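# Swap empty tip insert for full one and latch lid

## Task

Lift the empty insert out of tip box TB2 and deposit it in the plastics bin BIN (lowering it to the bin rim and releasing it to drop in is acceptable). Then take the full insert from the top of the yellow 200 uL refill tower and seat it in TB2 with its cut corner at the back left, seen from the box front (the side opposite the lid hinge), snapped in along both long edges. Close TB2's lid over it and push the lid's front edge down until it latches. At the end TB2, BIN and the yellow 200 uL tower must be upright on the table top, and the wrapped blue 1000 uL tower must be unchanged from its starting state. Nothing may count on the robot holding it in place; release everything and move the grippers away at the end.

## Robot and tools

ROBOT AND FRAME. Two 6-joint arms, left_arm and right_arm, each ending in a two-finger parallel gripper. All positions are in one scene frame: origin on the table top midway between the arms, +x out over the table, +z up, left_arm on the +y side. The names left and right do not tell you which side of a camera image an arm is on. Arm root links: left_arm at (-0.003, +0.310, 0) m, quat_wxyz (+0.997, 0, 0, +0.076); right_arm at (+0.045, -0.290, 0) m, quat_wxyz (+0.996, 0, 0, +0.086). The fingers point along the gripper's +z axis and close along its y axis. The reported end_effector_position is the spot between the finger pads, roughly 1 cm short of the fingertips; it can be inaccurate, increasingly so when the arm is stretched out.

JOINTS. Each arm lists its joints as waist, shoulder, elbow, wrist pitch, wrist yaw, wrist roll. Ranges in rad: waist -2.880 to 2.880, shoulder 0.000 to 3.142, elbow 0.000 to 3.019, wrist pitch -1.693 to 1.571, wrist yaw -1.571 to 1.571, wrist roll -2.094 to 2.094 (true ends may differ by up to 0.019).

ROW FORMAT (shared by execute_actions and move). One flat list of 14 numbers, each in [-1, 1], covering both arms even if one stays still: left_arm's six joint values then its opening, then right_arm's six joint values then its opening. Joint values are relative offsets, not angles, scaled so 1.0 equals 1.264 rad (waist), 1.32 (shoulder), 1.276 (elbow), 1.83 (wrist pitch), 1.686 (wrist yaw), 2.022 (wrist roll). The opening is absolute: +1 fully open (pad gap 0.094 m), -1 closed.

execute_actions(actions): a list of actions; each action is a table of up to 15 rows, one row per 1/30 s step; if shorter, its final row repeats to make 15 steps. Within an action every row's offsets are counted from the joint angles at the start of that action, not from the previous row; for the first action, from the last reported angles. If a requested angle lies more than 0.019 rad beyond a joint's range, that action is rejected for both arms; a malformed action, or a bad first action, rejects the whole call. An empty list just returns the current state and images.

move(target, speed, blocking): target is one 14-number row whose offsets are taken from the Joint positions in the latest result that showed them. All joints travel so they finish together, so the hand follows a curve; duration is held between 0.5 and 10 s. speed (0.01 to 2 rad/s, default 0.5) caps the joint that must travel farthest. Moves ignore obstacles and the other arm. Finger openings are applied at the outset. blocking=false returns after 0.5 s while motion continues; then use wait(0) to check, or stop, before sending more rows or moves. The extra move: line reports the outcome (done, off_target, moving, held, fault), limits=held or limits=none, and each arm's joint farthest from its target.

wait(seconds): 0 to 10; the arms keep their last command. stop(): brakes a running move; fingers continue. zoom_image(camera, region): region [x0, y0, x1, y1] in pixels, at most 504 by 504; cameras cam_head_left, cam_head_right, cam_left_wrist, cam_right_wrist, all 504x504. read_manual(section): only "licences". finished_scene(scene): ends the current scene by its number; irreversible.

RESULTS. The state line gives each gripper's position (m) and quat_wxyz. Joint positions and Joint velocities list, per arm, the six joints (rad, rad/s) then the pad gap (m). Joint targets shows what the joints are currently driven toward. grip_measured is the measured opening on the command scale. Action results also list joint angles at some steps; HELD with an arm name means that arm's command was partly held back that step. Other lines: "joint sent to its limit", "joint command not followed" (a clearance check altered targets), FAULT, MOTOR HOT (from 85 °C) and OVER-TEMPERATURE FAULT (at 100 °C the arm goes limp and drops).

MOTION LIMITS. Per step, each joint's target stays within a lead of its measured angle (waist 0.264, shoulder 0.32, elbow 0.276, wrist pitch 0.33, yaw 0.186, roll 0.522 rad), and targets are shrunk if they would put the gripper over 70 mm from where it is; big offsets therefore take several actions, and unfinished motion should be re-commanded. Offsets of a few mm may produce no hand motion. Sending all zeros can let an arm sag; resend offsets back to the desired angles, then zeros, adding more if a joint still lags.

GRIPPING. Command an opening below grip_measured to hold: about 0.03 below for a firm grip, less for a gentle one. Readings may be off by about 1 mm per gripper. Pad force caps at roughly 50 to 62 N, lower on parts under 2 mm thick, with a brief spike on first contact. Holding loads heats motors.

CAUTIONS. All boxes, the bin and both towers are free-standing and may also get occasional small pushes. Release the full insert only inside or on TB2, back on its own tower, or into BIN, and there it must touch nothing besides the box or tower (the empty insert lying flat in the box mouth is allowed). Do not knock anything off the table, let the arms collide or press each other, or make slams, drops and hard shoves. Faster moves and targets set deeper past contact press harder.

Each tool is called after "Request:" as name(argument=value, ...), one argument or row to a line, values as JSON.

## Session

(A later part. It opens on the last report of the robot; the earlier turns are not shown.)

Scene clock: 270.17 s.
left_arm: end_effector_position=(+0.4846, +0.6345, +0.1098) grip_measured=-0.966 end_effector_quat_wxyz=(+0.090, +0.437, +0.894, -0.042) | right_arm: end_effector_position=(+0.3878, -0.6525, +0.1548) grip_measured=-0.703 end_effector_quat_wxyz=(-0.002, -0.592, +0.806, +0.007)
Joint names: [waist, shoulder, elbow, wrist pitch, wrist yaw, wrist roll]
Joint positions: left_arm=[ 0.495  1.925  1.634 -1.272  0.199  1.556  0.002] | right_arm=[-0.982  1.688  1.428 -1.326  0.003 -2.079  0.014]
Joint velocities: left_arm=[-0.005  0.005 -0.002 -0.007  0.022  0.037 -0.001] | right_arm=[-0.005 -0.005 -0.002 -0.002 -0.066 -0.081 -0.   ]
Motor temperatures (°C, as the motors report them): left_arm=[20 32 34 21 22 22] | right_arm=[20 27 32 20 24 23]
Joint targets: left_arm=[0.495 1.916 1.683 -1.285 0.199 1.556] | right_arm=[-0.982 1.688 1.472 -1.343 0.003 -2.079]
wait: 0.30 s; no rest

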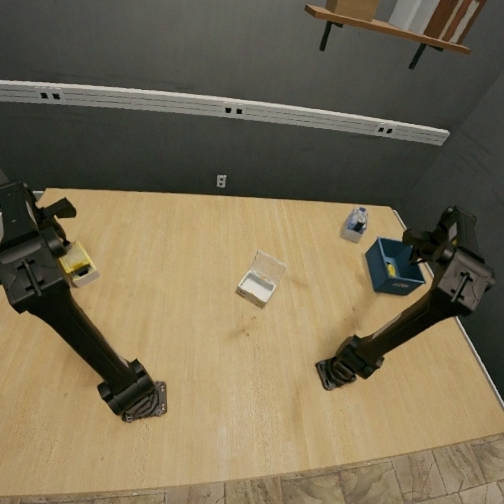

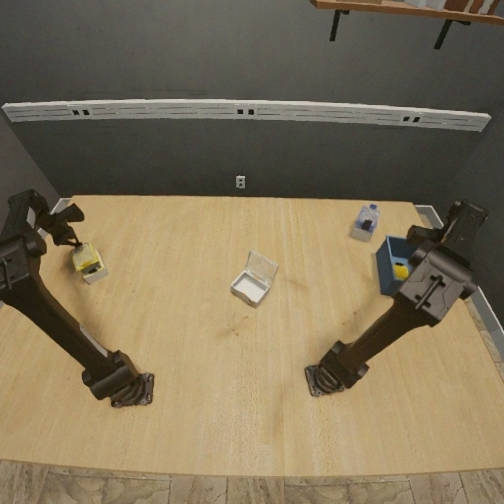

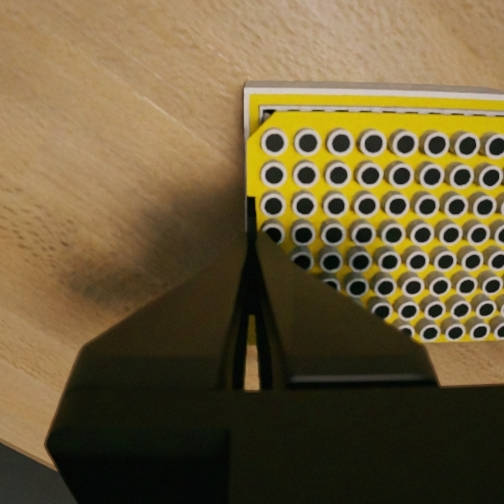

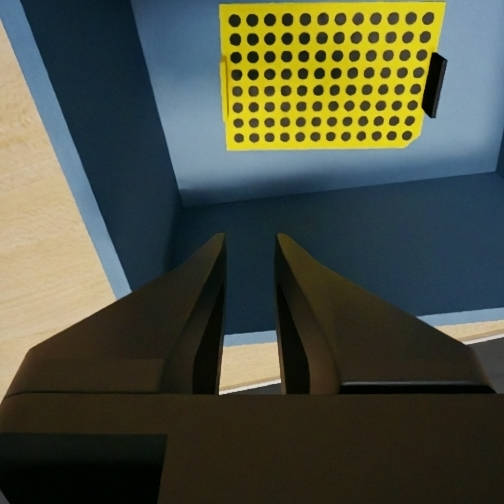

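Request:
move(
  target=[0,-0.062,0.035,0,0,0,-1, 0,-0.1,0.03,-0.07,0,0.08,-0.2],
  speed=0.25,
)

Scene clock: 282.73 s.
left_arm: end_effector_position=(+0.4845, +0.6344, +0.1530) grip_measured=-0.966 end_effector_quat_wxyz=(+0.108, +0.440, +0.891, -0.008) | right_arm: end_effector_position=(+0.3640, -0.6275, +0.2138) grip_measured=-0.203 end_effector_quat_wxyz=(-0.001, -0.531, +0.847, -0.000)
Joint names: [waist, shoulder, elbow, wrist pitch, wrist yaw, wrist roll]
Joint positions: left_arm=[ 0.495  1.849  1.634 -1.272  0.199  1.556  0.002] | right_arm=[-0.982  1.56   1.428 -1.438  0.003 -1.932  0.037]
Joint velocities: left_arm=[ 0.015 -0.005  0.017 -0.007 -0.051 -0.051  0.001] | right_arm=[-0.005  0.005 -0.002  0.007 -0.022  0.037  0.001]
Motor temperatures (°C, as the motors report them): left_arm=[20 33 37 20 22 22] | right_arm=[20 27 35 20 24 23]
Joint targets: left_arm=[0.495 1.843 1.679 -1.272 0.199 1.556] | right_arm=[-0.982 1.556 1.466 -1.454 0.003 -1.917]
move: off_target (left_arm, right_arm); limits=none; left_arm: farthest joint: the elbow, 0.045 radians from its target (0.045 radians at the start); right_arm: farthest joint: the elbow, 0.038 radians from its target (0.038 radians at the start)

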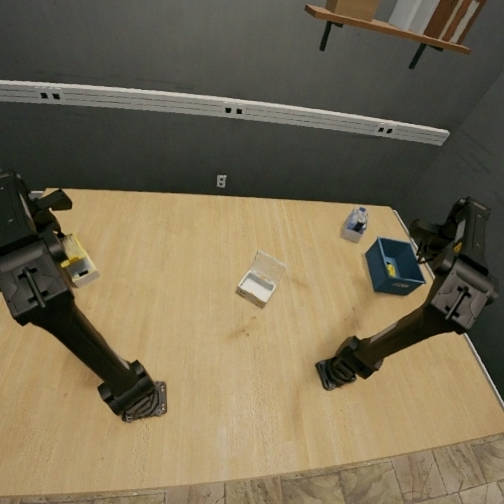

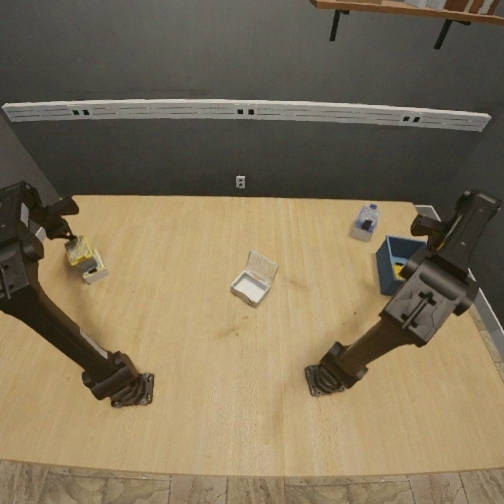

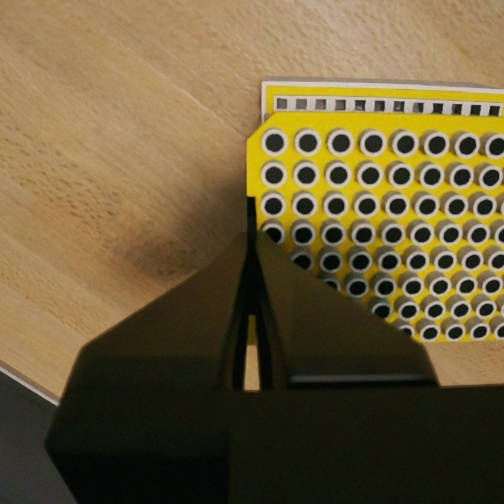

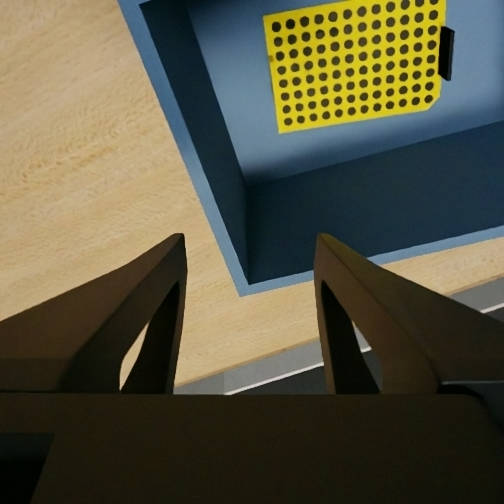

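Request:
move(
  target=[-1,-0.222,-0.339,0.147,-0.133,-0.835,-1, 0.777,-0.43,-0.485,0.035,0,0.76,-0.2],
  speed=0.6,
)

Scene clock: 291.37 s.
left_arm: end_effector_position=(+0.3998, +0.0267, +0.1316) grip_measured=-0.966 end_effector_quat_wxyz=(+0.091, +0.244, +0.965, -0.023) | right_arm: end_effector_position=(+0.2917, -0.2511, +0.1710) grip_measured=-0.203 end_effector_quat_wxyz=(-0.003, -0.281, +0.960, -0.001)
Joint names: [waist, shoulder, elbow, wrist pitch, wrist yaw, wrist roll]
Joint positions: left_arm=[-0.772  1.57   1.206 -1.02  -0.023 -0.122  0.002] | right_arm=[-0.011  1.003  0.82  -1.393  0.003 -0.409  0.037]
Joint velocities: left_arm=[-0.015 -0.005 -0.012 -0.002  0.022  0.007  0.   ] | right_arm=[-0.005 -0.005 -0.002 -0.007  0.081 -0.022 -0.001]
Motor temperatures (°C, as the motors report them): left_arm=[20 33 37 21 22 22] | right_arm=[20 27 34 20 24 23]
Joint targets: left_arm=[-0.769 1.556 1.201 -1.003 -0.025 -0.133] | right_arm=[-0.000 0.992 0.809 -1.375 0.003 -0.395]
move: done; limits=none; left_arm: farthest joint: the wrist pitch, 0.017 radians from its target (0.269 radians at the start); right_arm: farthest joint: the wrist pitch, 0.019 radians from its target (0.065 radians at the start)

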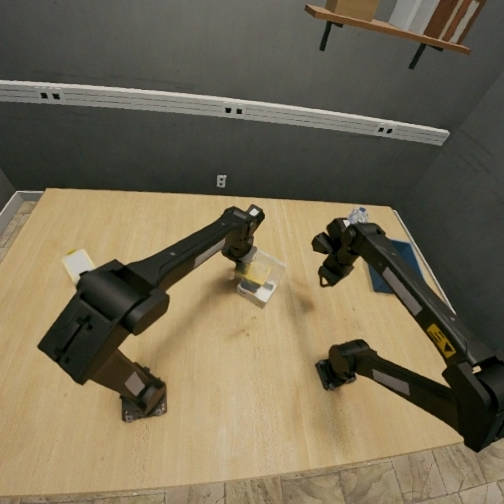

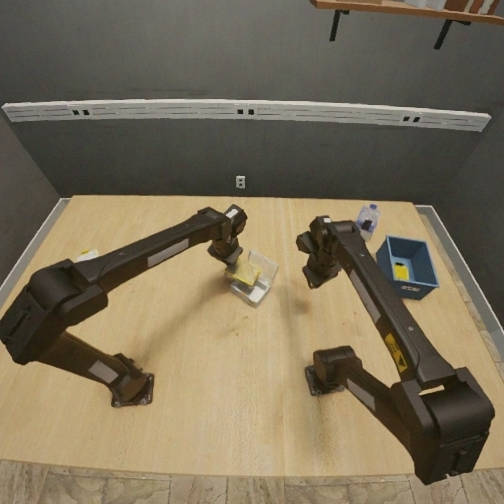

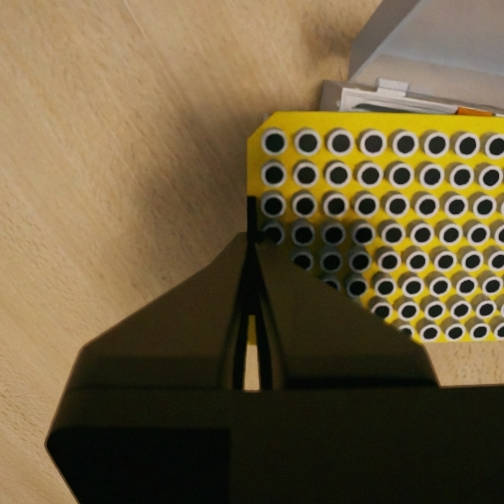

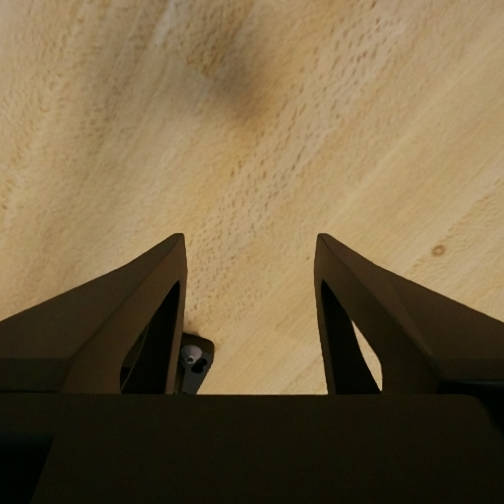

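Request:
move(
  target=[-0.069,0.0224,-0.0264,0.035,0,0,-1, 0,0,0,0,0,0,-0.2],
  speed=0.15,
)

Scene clock: 295.37 s.
left_arm: end_effector_position=(+0.3758, -0.0041, +0.1147) grip_measured=-0.966 end_effector_quat_wxyz=(+0.091, +0.282, +0.955, -0.027) | right_arm: end_effector_position=(+0.2917, -0.2511, +0.1710) grip_measured=-0.203 end_effector_quat_wxyz=(-0.003, -0.281, +0.960, -0.001)
Joint names: [waist, shoulder, elbow, wrist pitch, wrist yaw, wrist roll]
Joint positions: left_arm=[-0.851  1.585  1.176 -0.973 -0.023 -0.123  0.002] | right_arm=[-0.011  1.003  0.82  -1.393  0.003 -0.408  0.037]
Joint velocities: left_arm=[ 0.015 -0.015  0.017 -0.007 -0.022  0.051  0.   ] | right_arm=[-0.005 -0.005 -0.007  0.012  0.022 -0.051  0.   ]
Motor temperatures (°C, as the motors report them): left_arm=[20 33 36 21 22 22] | right_arm=[20 26 34 20 24 23]
Joint targets: left_arm=[-0.859 1.600 1.172 -0.956 -0.023 -0.122] | right_arm=[-0.011 1.003 0.820 -1.393 0.003 -0.409]
move: done; limits=none; left_arm: farthest joint: the wrist pitch, 0.017 radians from its target (0.064 radians at the start); right_arm: farthest joint: the wrist roll, 0.001 radians from its target (0.001 radians at the start)

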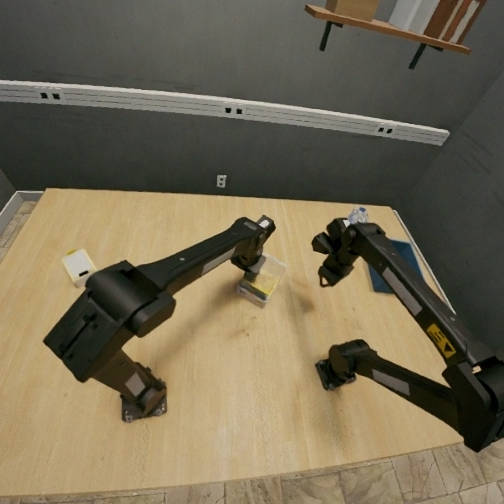

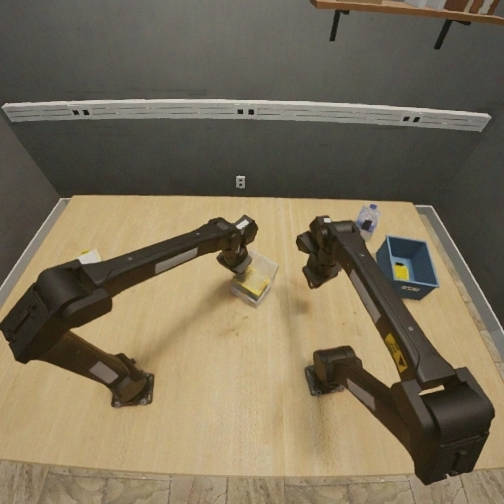

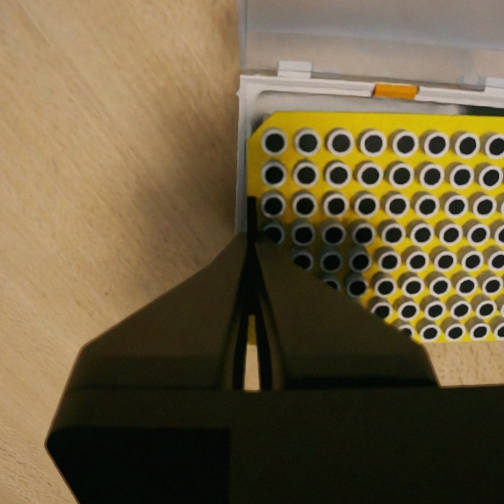

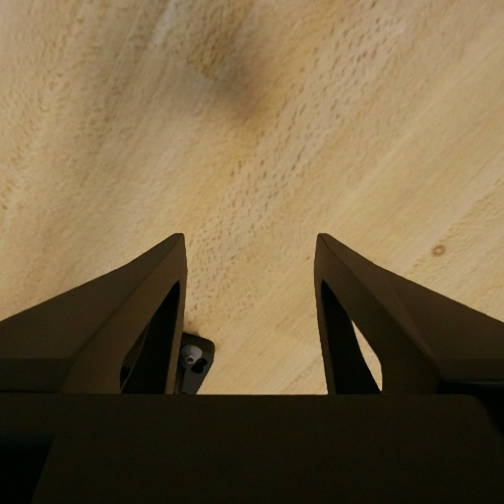

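Request:
zoom_image(
  camera="cam_left_wrist",
  region=[220, 50, 504, 250],
)

Request:
zoom_image(
  camera="cam_head_right",
  region=[210, 235, 290, 315],
)

Region (220, 50, 504, 250) of cam_left_wrist's 504x504 image, scaled by 1.775, with more detail than that image has; it fills the top 355 rows of this view, and the rest is white.

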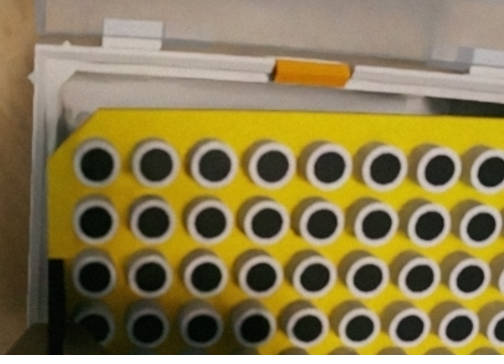

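Region (210, 235, 290, 315) of cam_head_right's 504x504 image, scaled by 6.300, with more detail than that image has.

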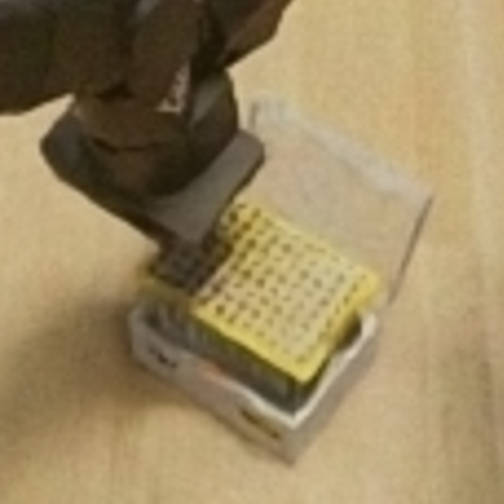

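Request:
move(
  target=[0.014,0.0406,-0.0375,0.0579,0.005,0.025,-1, 0,0,0,0,0,0,-0.2],
  speed=0.1,
)

Request:
zoom_image(
  camera="cam_left_wrist",
  region=[220, 50, 504, 250],
)

Request:
zoom_image(
  camera="cam_head_right",
  region=[210, 235, 290, 315],
)

Scene clock: 310.23 s.
left_arm: end_effector_position=(+0.3787, -0.0047, +0.0841) grip_measured=-0.966 end_effector_quat_wxyz=(+0.094, +0.299, +0.949, -0.029) | right_arm: end_effector_position=(+0.2917, -0.2511, +0.1710) grip_measured=-0.203 end_effector_quat_wxyz=(-0.003, -0.281, +0.960, -0.001)
Joint names: [waist, shoulder, elbow, wrist pitch, wrist yaw, wrist roll]
Joint positions: left_arm=[-0.846  1.623  1.132 -0.884 -0.018 -0.082  0.002] | right_arm=[-0.011  1.003  0.82  -1.393  0.003 -0.408  0.037]
Joint velocities: left_arm=[ 0.005 -0.005 -0.007 -0.017  0.007 -0.007  0.001] | right_arm=[-0.005  0.005 -0.002 -0.012 -0.007 -0.037 -0.   ]
Motor temperatures (°C, as the motors report them): left_arm=[20 32 35 21 22 22] | right_arm=[20 25 33 20 24 23]
Joint targets: left_arm=[-0.834 1.639 1.128 -0.867 -0.015 -0.072] | right_arm=[-0.011 1.003 0.820 -1.393 0.003 -0.408]
move: done; limits=none; left_arm: farthest joint: the wrist pitch, 0.017 radians from its target (0.106 radians at the start); right_arm: farthest joint: the waist, 0.000 radians from its target (0.000 radians at the start)

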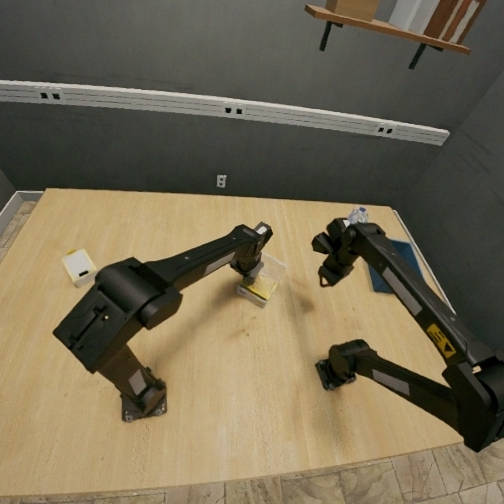

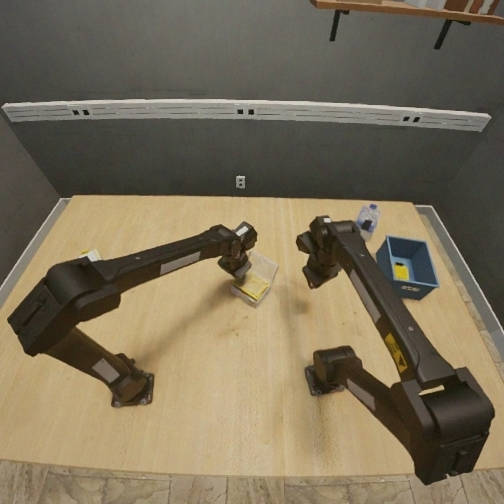

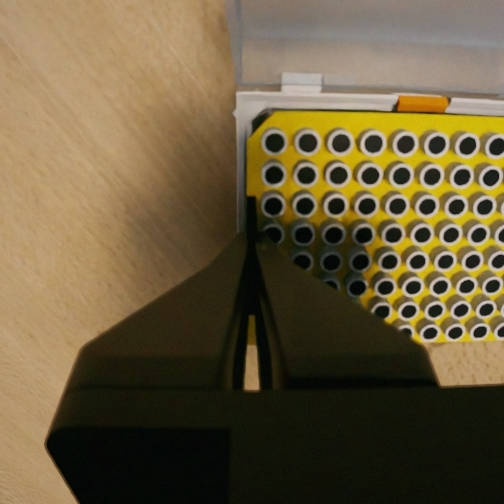

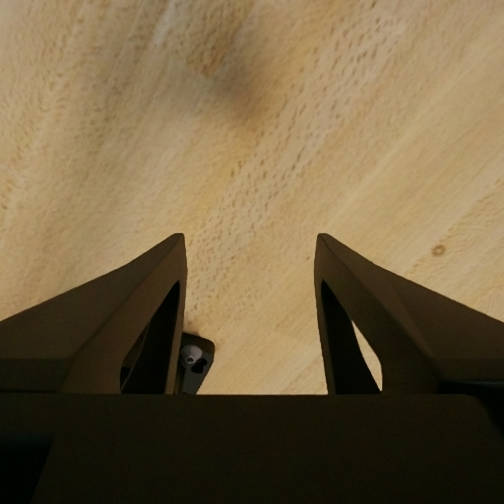

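Region (220, 50, 504, 250) of cam_left_wrist's 504x504 image, scaled by 1.775, with more detail than that image has; it fills the top 355 rows of this view, and the rest is white.

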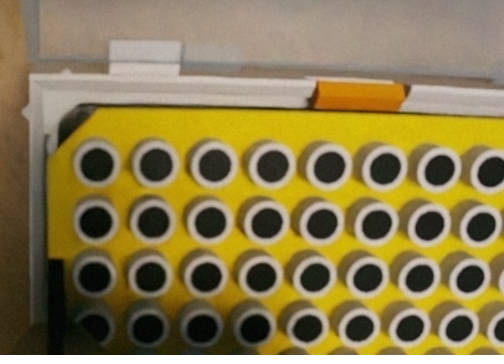

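Region (210, 235, 290, 315) of cam_head_right's 504x504 image, scaled by 6.300, with more detail than that image has.

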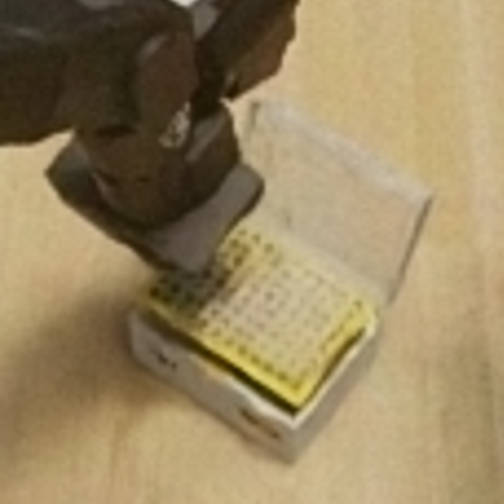

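Request:
execute_actions(
  actions=[
    [[0,0.0131,-0.0041,0.0108,0,0,-1, 0,0,0,0,0,0,-0.2],[0,0.0142,-0.0052,0.0124,0,0,-1, 0,0,0,0,0,0,-0.2],[0,0.0153,-0.0063,0.0141,0,0,-1, 0,0,0,0,0,0,-0.2],[0,0.0164,-0.0075,0.0158,0,0,-1, 0,0,0,0,0,0,-0.2],[0,0.0174,-0.0086,0.0174,0,0,-1, 0,0,0,0,0,0,-0.2],[0,0.0185,-0.0097,0.0191,0,0,-1, 0,0,0,0,0,0,-0.2],[0,0.0196,-0.0109,0.0208,0,0,-1, 0,0,0,0,0,0,-0.2],[0,0.0206,-0.012,0.0224,0,0,-1, 0,0,0,0,0,0,-0.2],[0,0.0217,-0.0131,0.0241,0,0,-1, 0,0,0,0,0,0,-0.2],[0,0.0228,-0.0143,0.0258,0,0,-1, 0,0,0,0,0,0,-0.2],[0,0.0239,-0.0154,0.0274,0,0,-1, 0,0,0,0,0,0,-0.2],[0,0.0249,-0.0165,0.0291,0,0,-1, 0,0,0,0,0,0,-0.2],[0,0.026,-0.0177,0.0308,0,0,-1, 0,0,0,0,0,0,-0.2]],
  ],
)

Request:
wait(
  seconds=0.3,
)

Request:
zoom_image(
  camera="cam_left_wrist",
  region=[220, 70, 504, 370],
)

Request:
zoom_image(
  camera="cam_head_right",
  region=[210, 235, 290, 315],
)

Scene clock: 318.43 s.
left_arm: end_effector_position=(+0.3792, -0.0051, +0.0714) grip_measured=-0.966 end_effector_quat_wxyz=(+0.096, +0.299, +0.949, -0.030) | right_arm: end_effector_position=(+0.2917, -0.2511, +0.1710) grip_measured=-0.203 end_effector_quat_wxyz=(-0.003, -0.281, +0.960, -0.001)
Joint names: [waist, shoulder, elbow, wrist pitch, wrist yaw, wrist roll]
Joint positions: left_arm=[-0.846  1.639  1.115 -0.846 -0.018 -0.081  0.002] | right_arm=[-0.011  1.003  0.82  -1.393  0.003 -0.408  0.037]
Joint velocities: left_arm=[-0.005  0.054 -0.022  0.042  0.022 -0.037 -0.001] | right_arm=[ 0.005 -0.015 -0.012 -0.017 -0.022 -0.037  0.002]
Motor temperatures (°C, as the motors report them): left_arm=[20 31 35 21 22 22] | right_arm=[20 25 33 20 24 23]
Joint targets: left_arm=[-0.846 1.657 1.109 -0.827 -0.018 -0.082] | right_arm=[-0.011 1.003 0.820 -1.393 0.003 -0.408]
Step readings (joint positions):
0: left_arm=[-0.846 1.623 1.132 -0.884 -0.018 -0.081] | right_arm=[-0.011 1.003 0.820 -1.393 0.003 -0.408]
1: left_arm=[-0.846 1.623 1.132 -0.883 -0.018 -0.081] | right_arm=[-0.011 1.003 0.820 -1.393 0.003 -0.408]
2: left_arm=[-0.846 1.623 1.132 -0.882 -0.018 -0.081] | right_arm=[-0.011 1.003 0.820 -1.393 0.003 -0.408]
4: left_arm=[-0.846 1.623 1.132 -0.877 -0.018 -0.081] | right_arm=[-0.011 1.003 0.820 -1.393 0.003 -0.408]
8: left_arm=[-0.846 1.626 1.127 -0.865 -0.018 -0.081] | right_arm=[-0.011 1.003 0.820 -1.393 0.003 -0.408]
15: Joint positions above

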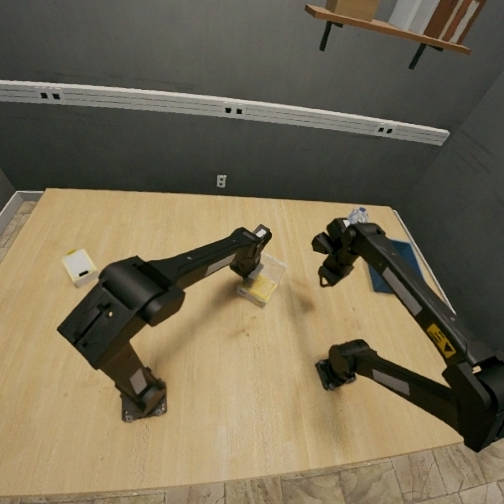

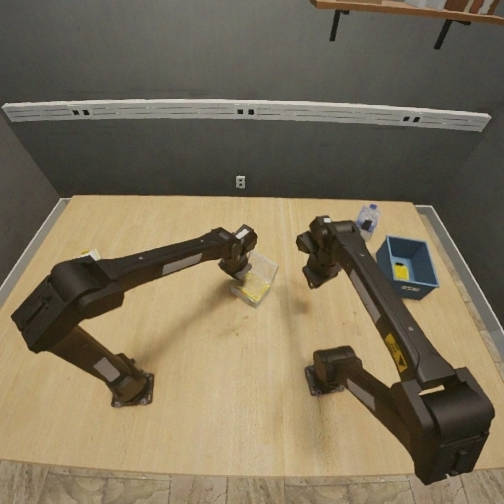

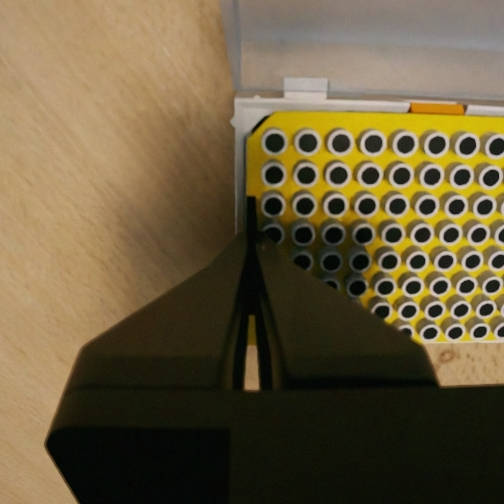

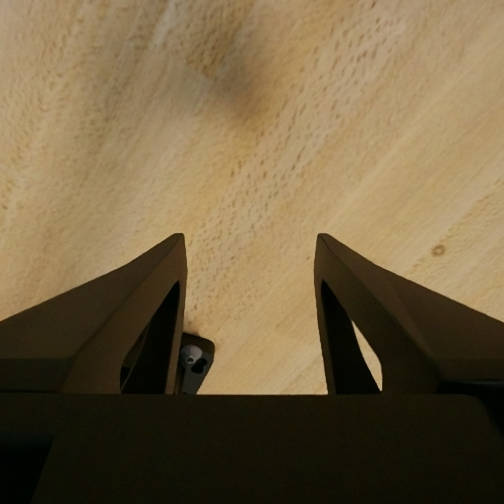

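Scene clock: 318.73 s.
left_arm: end_effector_position=(+0.3789, -0.0048, +0.0692) grip_measured=-0.966 end_effector_quat_wxyz=(+0.094, +0.299, +0.949, -0.029) | right_arm: end_effector_position=(+0.2917, -0.2511, +0.1710) grip_measured=-0.203 end_effector_quat_wxyz=(-0.003, -0.281, +0.960, -0.001)
Joint names: [waist, shoulder, elbow, wrist pitch, wrist yaw, wrist roll]
Joint positions: left_arm=[-0.846  1.643  1.113 -0.844 -0.018 -0.081  0.002] | right_arm=[-0.011  1.003  0.82  -1.393  0.003 -0.408  0.037]
Joint velocities: left_arm=[-0.005  0.005 -0.007  0.002  0.037 -0.007 -0.   ] | right_arm=[ 0.005 -0.005 -0.007 -0.002 -0.11  -0.037 -0.001]
Motor temperatures (°C, as the motors report them): left_arm=[20 31 35 21 22 22] | right_arm=[20 25 33 20 24 23]
Joint targets: left_arm=[-0.846 1.657 1.109 -0.827 -0.018 -0.082] | right_arm=[-0.011 1.003 0.820 -1.393 0.003 -0.408]
wait: 0.30 s; at rest by 0.23 s

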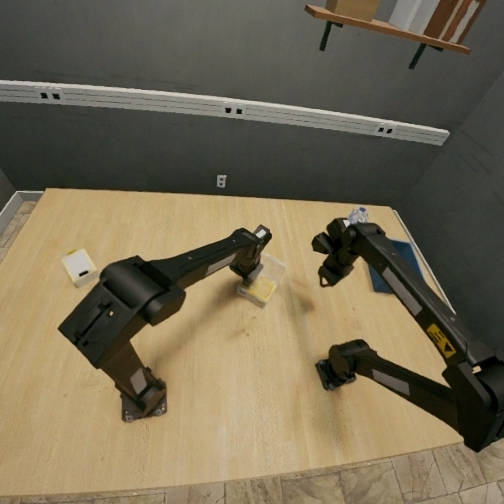

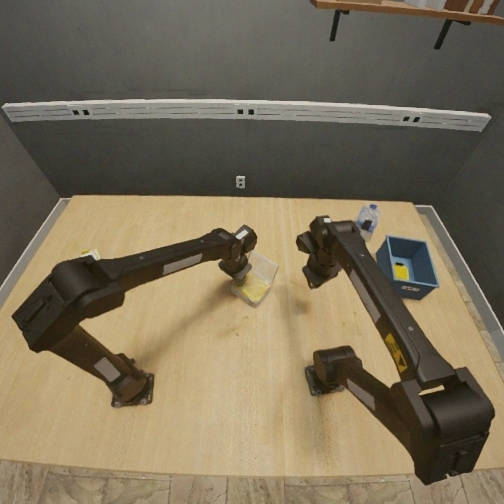

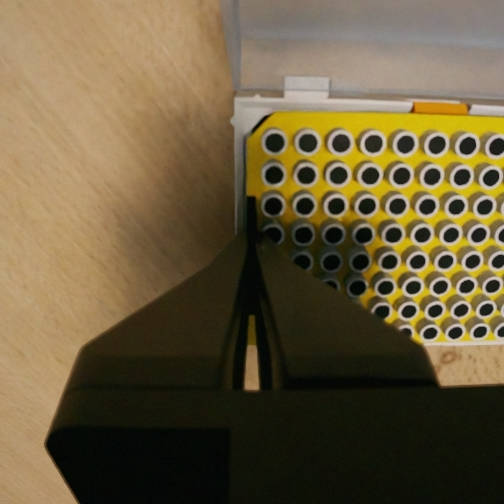

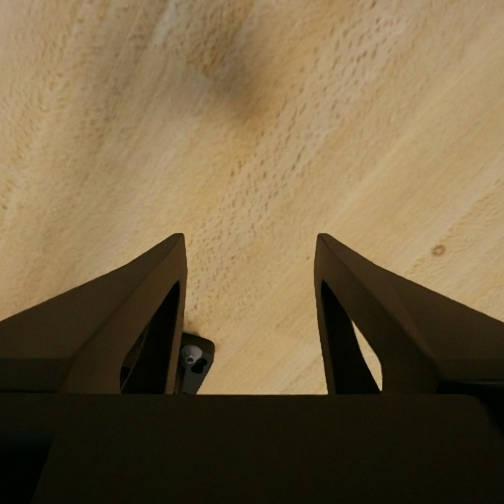

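Region (220, 70, 504, 370) of cam_left_wrist's 504x504 image, scaled by 1.680, with more detail than that image has; it fills the left 477 columns of this view, and the rest is white.

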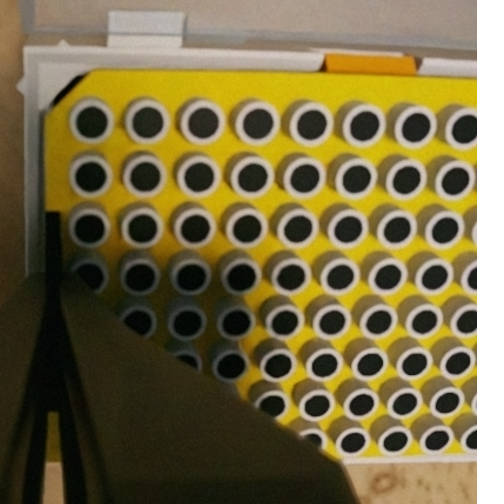

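Region (210, 235, 290, 315) of cam_head_right's 504x504 image, scaled by 6.300, with more detail than that image has.

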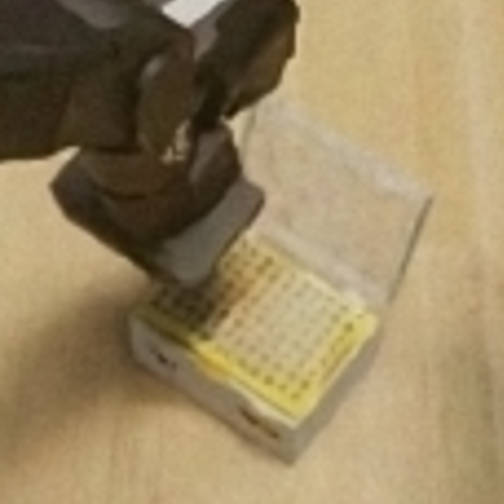

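Request:
move(
  target=[0,0.023,-0.002,0.006,0,0.011,-1, 0,0,0,0,0,0,-0.2],
  speed=0.04,
)

Request:
zoom_image(
  camera="cam_left_wrist",
  region=[220, 70, 504, 370],
)

Request:
zoom_image(
  camera="cam_head_right",
  region=[210, 235, 290, 315],
)

Scene clock: 324.40 s.
left_arm: end_effector_position=(+0.3785, -0.0044, +0.0652) grip_measured=-0.966 end_effector_quat_wxyz=(+0.091, +0.304, +0.948, -0.027) | right_arm: end_effector_position=(+0.2917, -0.2511, +0.1710) grip_measured=-0.203 end_effector_quat_wxyz=(-0.003, -0.281, +0.960, -0.001)
Joint names: [waist, shoulder, elbow, wrist pitch, wrist yaw, wrist roll]
Joint positions: left_arm=[-0.846  1.651  1.113 -0.844 -0.018 -0.071  0.002] | right_arm=[-0.011  1.003  0.82  -1.393  0.003 -0.408  0.037]
Joint velocities: left_arm=[-0.015  0.015  0.002  0.012  0.037 -0.037 -0.001] | right_arm=[-0.005 -0.005  0.012  0.002  0.066 -0.051  0.001]
Motor temperatures (°C, as the motors report them): left_arm=[20 31 34 21 22 22] | right_arm=[20 25 33 20 24 23]
Joint targets: left_arm=[-0.846 1.673 1.110 -0.833 -0.018 -0.059] | right_arm=[-0.011 1.003 0.820 -1.393 0.003 -0.408]
move: off_target (left_arm); limits=none; left_arm: farthest joint: the shoulder, 0.022 radians from its target (0.031 radians at the start); right_arm: farthest joint: the waist, 0.000 radians from its target (0.000 radians at the start)

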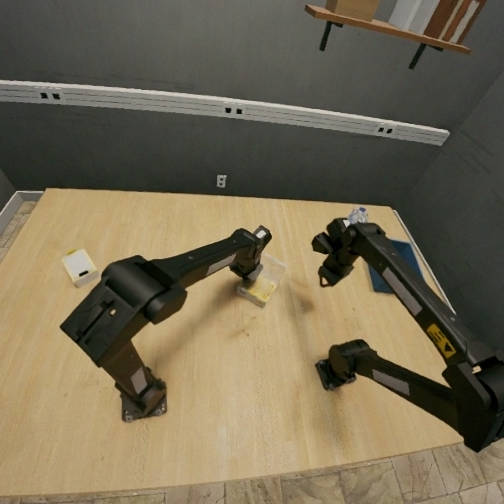

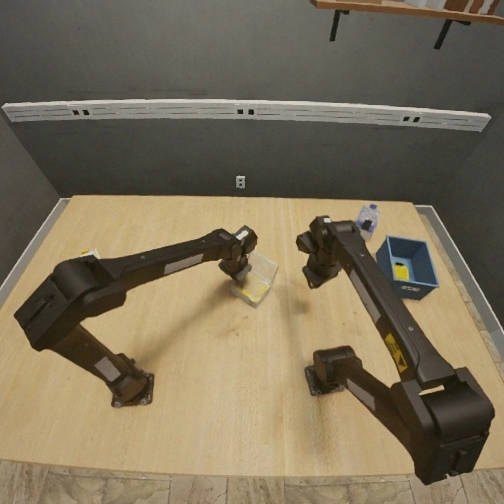

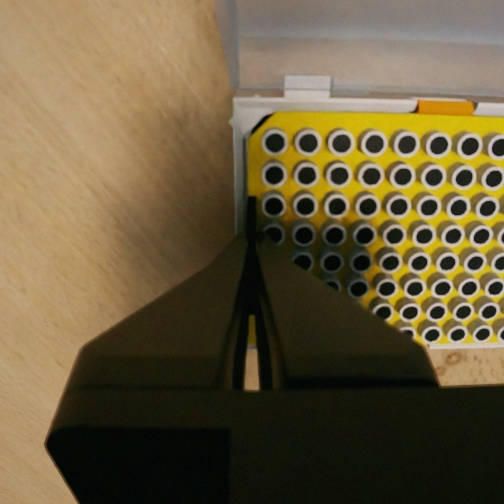

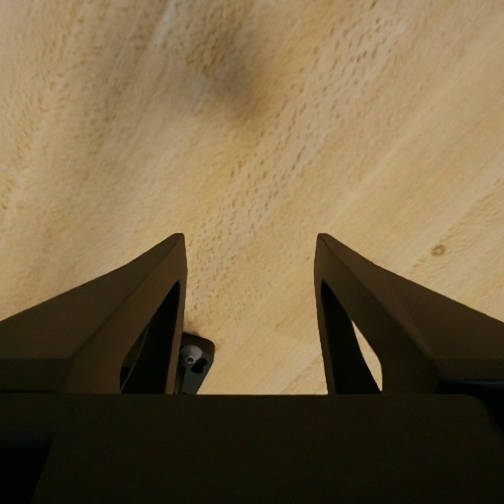

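Region (220, 70, 504, 370) of cam_left_wrist's 504x504 image, scaled by 1.680, with more detail than that image has; it fills the left 477 columns of this view, and the rest is white.

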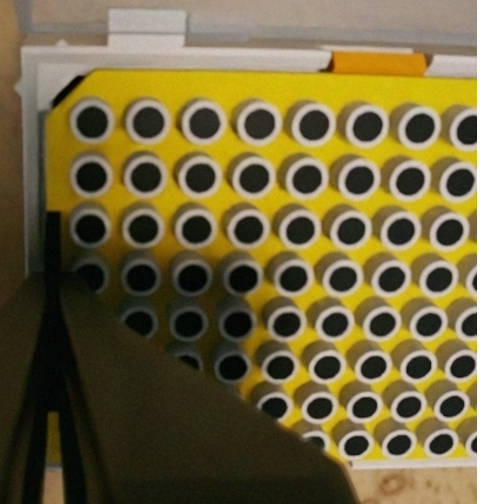

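Region (210, 235, 290, 315) of cam_head_right's 504x504 image, scaled by 6.300, with more detail than that image has.

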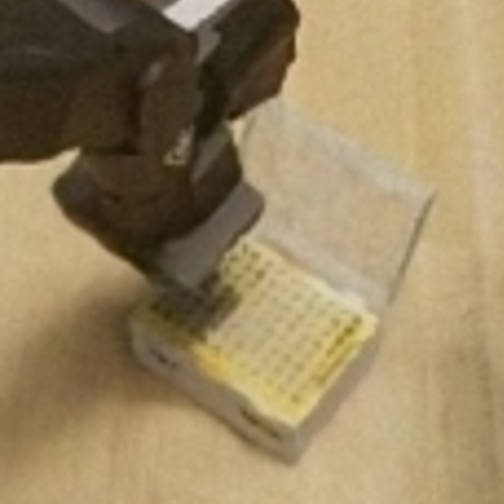

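Request:
move(
  target=[0.012,0.028,-0.004,0.006,0,0,-1, 0,0,0,0,0,0,-0.2],
  speed=0.05,
)

Request:
zoom_image(
  camera="cam_left_wrist",
  region=[220, 70, 504, 370],
)

Request:
zoom_image(
  camera="cam_head_right",
  region=[210, 235, 290, 315],
)

Scene clock: 328.50 s.
left_arm: end_effector_position=(+0.3787, -0.0038, +0.0634) grip_measured=-0.966 end_effector_quat_wxyz=(+0.089, +0.304, +0.948, -0.027) | right_arm: end_effector_position=(+0.2917, -0.2511, +0.1710) grip_measured=-0.203 end_effector_quat_wxyz=(-0.003, -0.281, +0.960, -0.001)
Joint names: [waist, shoulder, elbow, wrist pitch, wrist yaw, wrist roll]
Joint positions: left_arm=[-0.845  1.655  1.113 -0.844 -0.017 -0.071  0.002] | right_arm=[-0.011  1.003  0.82  -1.393  0.003 -0.408  0.037]
Joint velocities: left_arm=[ 0.005  0.005 -0.012 -0.002  0.037  0.007 -0.001] | right_arm=[-0.005 -0.005  0.002 -0.007  0.022  0.037 -0.001]
Motor temperatures (°C, as the motors report them): left_arm=[20 31 34 21 22 22] | right_arm=[20 25 33 20 24 23]
Joint targets: left_arm=[-0.831 1.688 1.108 -0.833 -0.018 -0.072] | right_arm=[-0.011 1.003 0.820 -1.393 0.003 -0.408]
move: off_target (left_arm); limits=none; left_arm: farthest joint: the shoulder, 0.033 radians from its target (0.037 radians at the start); right_arm: farthest joint: the waist, 0.000 radians from its target (0.000 radians at the start)

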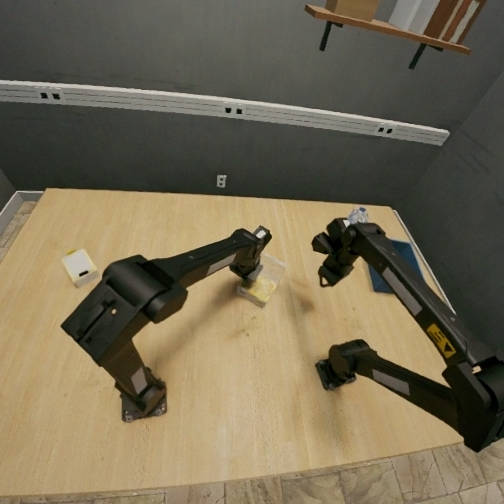

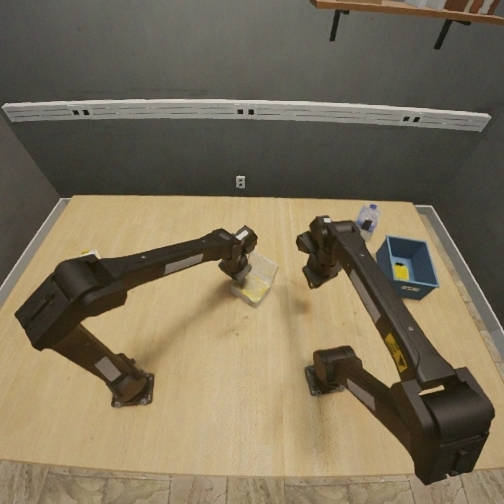

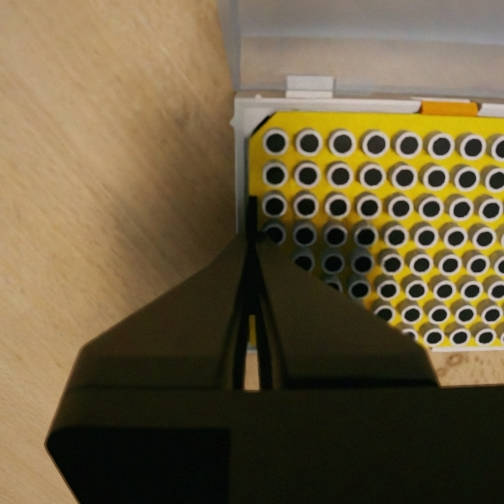

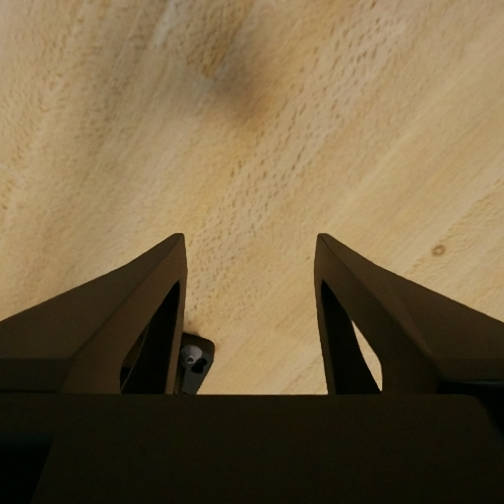

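Region (220, 70, 504, 370) of cam_left_wrist's 504x504 image, scaled by 1.680, with more detail than that image has; it fills the left 477 columns of this view, and the rest is white.

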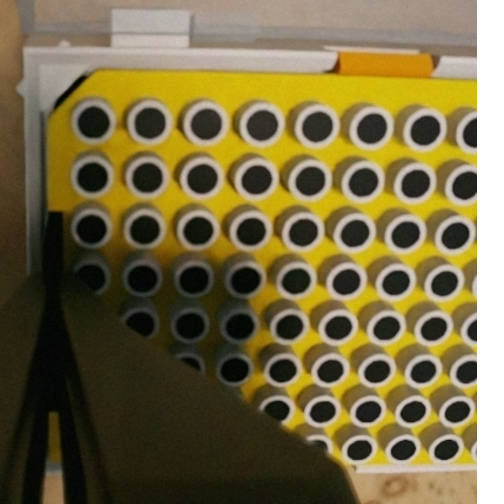

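Region (210, 235, 290, 315) of cam_head_right's 504x504 image, scaled by 6.300, with more detail than that image has.

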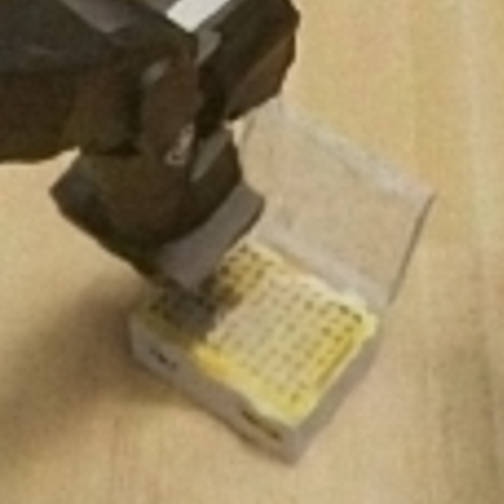

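Request:
execute_actions(
  actions=[
    [[0,0.01,0,0,0,0,-1, 0,0,0,0,0,0,-0.2],[0,0,0,0,0,0,-0.95, 0,0,0,0,0,0,-0.2],[0,-0.005,0,0,0,0,-0.92, 0,0,0,0,0,0,-0.2],[0,-0.008,0,0,0,0,-0.88, 0,0,0,0,0,0,-0.2],[0,-0.008,0,0,0,0,-0.84, 0,0,0,0,0,0,-0.2],[0,-0.008,0,0,0,0,-0.8, 0,0,0,0,0,0,-0.2],[0,-0.012,0,0,0,0,-0.75, 0,0,0,0,0,0,-0.2],[0,-0.016,0,0,0,0,-0.7, 0,0,0,0,0,0,-0.2],[0,-0.02,0,0,0,0,-0.7, 0,0,0,0,0,0,-0.2],[0,-0.025,0,0,0,0,-0.7, 0,0,0,0,0,0,-0.2],[0,-0.03,0,0,0,0,-0.7, 0,0,0,0,0,0,-0.2],[0,-0.035,0,0,0,0,-0.7, 0,0,0,0,0,0,-0.2],[0,-0.04,0,0,0,0,-0.7, 0,0,0,0,0,0,-0.2],[0,-0.044,0,0,0,0,-0.7, 0,0,0,0,0,0,-0.2],[0,-0.047,0,0,0,0,-0.7, 0,0,0,0,0,0,-0.2]],
  ],
)

Scene clock: 336.10 s.
left_arm: end_effector_position=(+0.3801, -0.0050, +0.0784) grip_measured=-0.702 end_effector_quat_wxyz=(+0.103, +0.303, +0.947, -0.032) | right_arm: end_effector_position=(+0.2917, -0.2511, +0.1710) grip_measured=-0.203 end_effector_quat_wxyz=(-0.003, -0.281, +0.960, -0.001)
Joint names: [waist, shoulder, elbow, wrist pitch, wrist yaw, wrist roll]
Joint positions: left_arm=[-0.845  1.623  1.113 -0.844 -0.017 -0.071  0.014] | right_arm=[-0.011  1.003  0.82  -1.393  0.003 -0.408  0.037]
Joint velocities: left_arm=[-0.024 -0.239 -0.012  0.002 -0.007 -0.007 -0.   ] | right_arm=[-0.015  0.005  0.002  0.017  0.037 -0.007  0.001]
Motor temperatures (°C, as the motors report them): left_arm=[20 31 34 21 22 22] | right_arm=[20 25 33 20 24 23]
Joint targets: left_arm=[-0.845 1.593 1.113 -0.844 -0.017 -0.071] | right_arm=[-0.011 1.003 0.820 -1.393 0.003 -0.408]
Step readings (joint positions):
0: left_arm=[-0.845 1.655 1.113 -0.844 -0.017 -0.071] | right_arm=[-0.011 1.003 0.820 -1.393 0.003 -0.408]
1: left_arm=[-0.845 1.655 1.113 -0.844 -0.017 -0.071] | right_arm=[-0.011 1.003 0.820 -1.393 0.003 -0.408]
2: left_arm=[-0.845 1.655 1.113 -0.844 -0.017 -0.071] | right_arm=[-0.011 1.003 0.820 -1.393 0.003 -0.408]
4: left_arm=[-0.845 1.655 1.113 -0.844 -0.017 -0.071] | right_arm=[-0.011 1.003 0.820 -1.393 0.003 -0.408]
8: left_arm=[-0.845 1.653 1.113 -0.844 -0.017 -0.071] | right_arm=[-0.011 1.003 0.820 -1.393 0.003 -0.408]
15: Joint positions above

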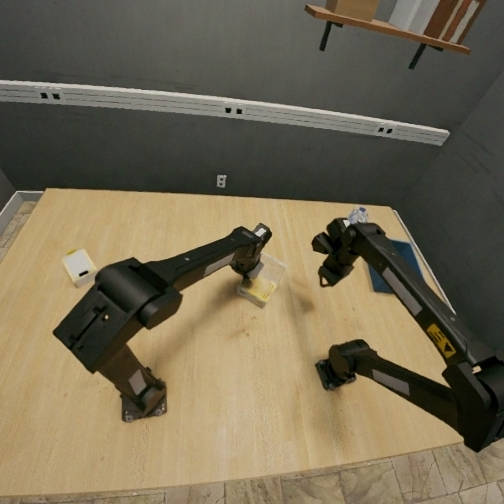

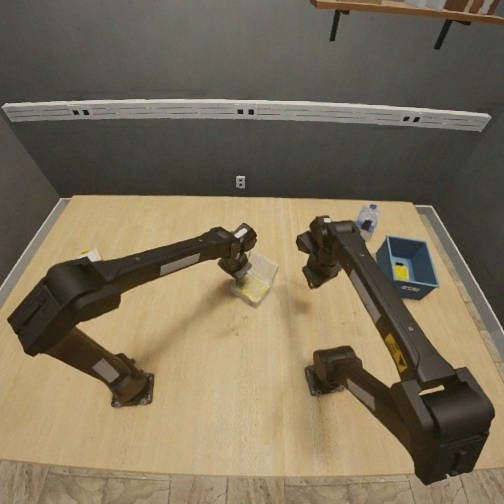

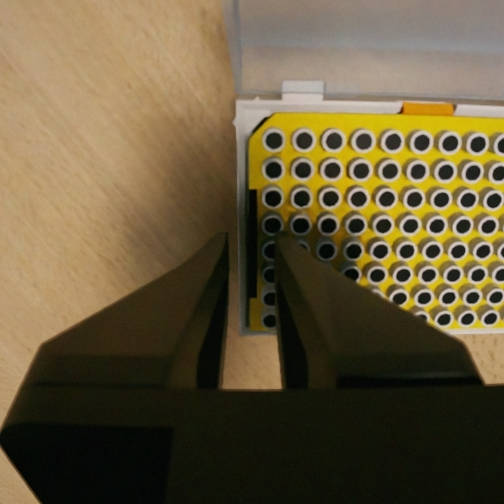

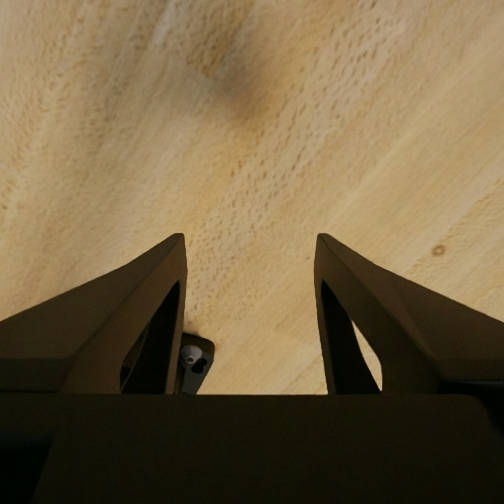

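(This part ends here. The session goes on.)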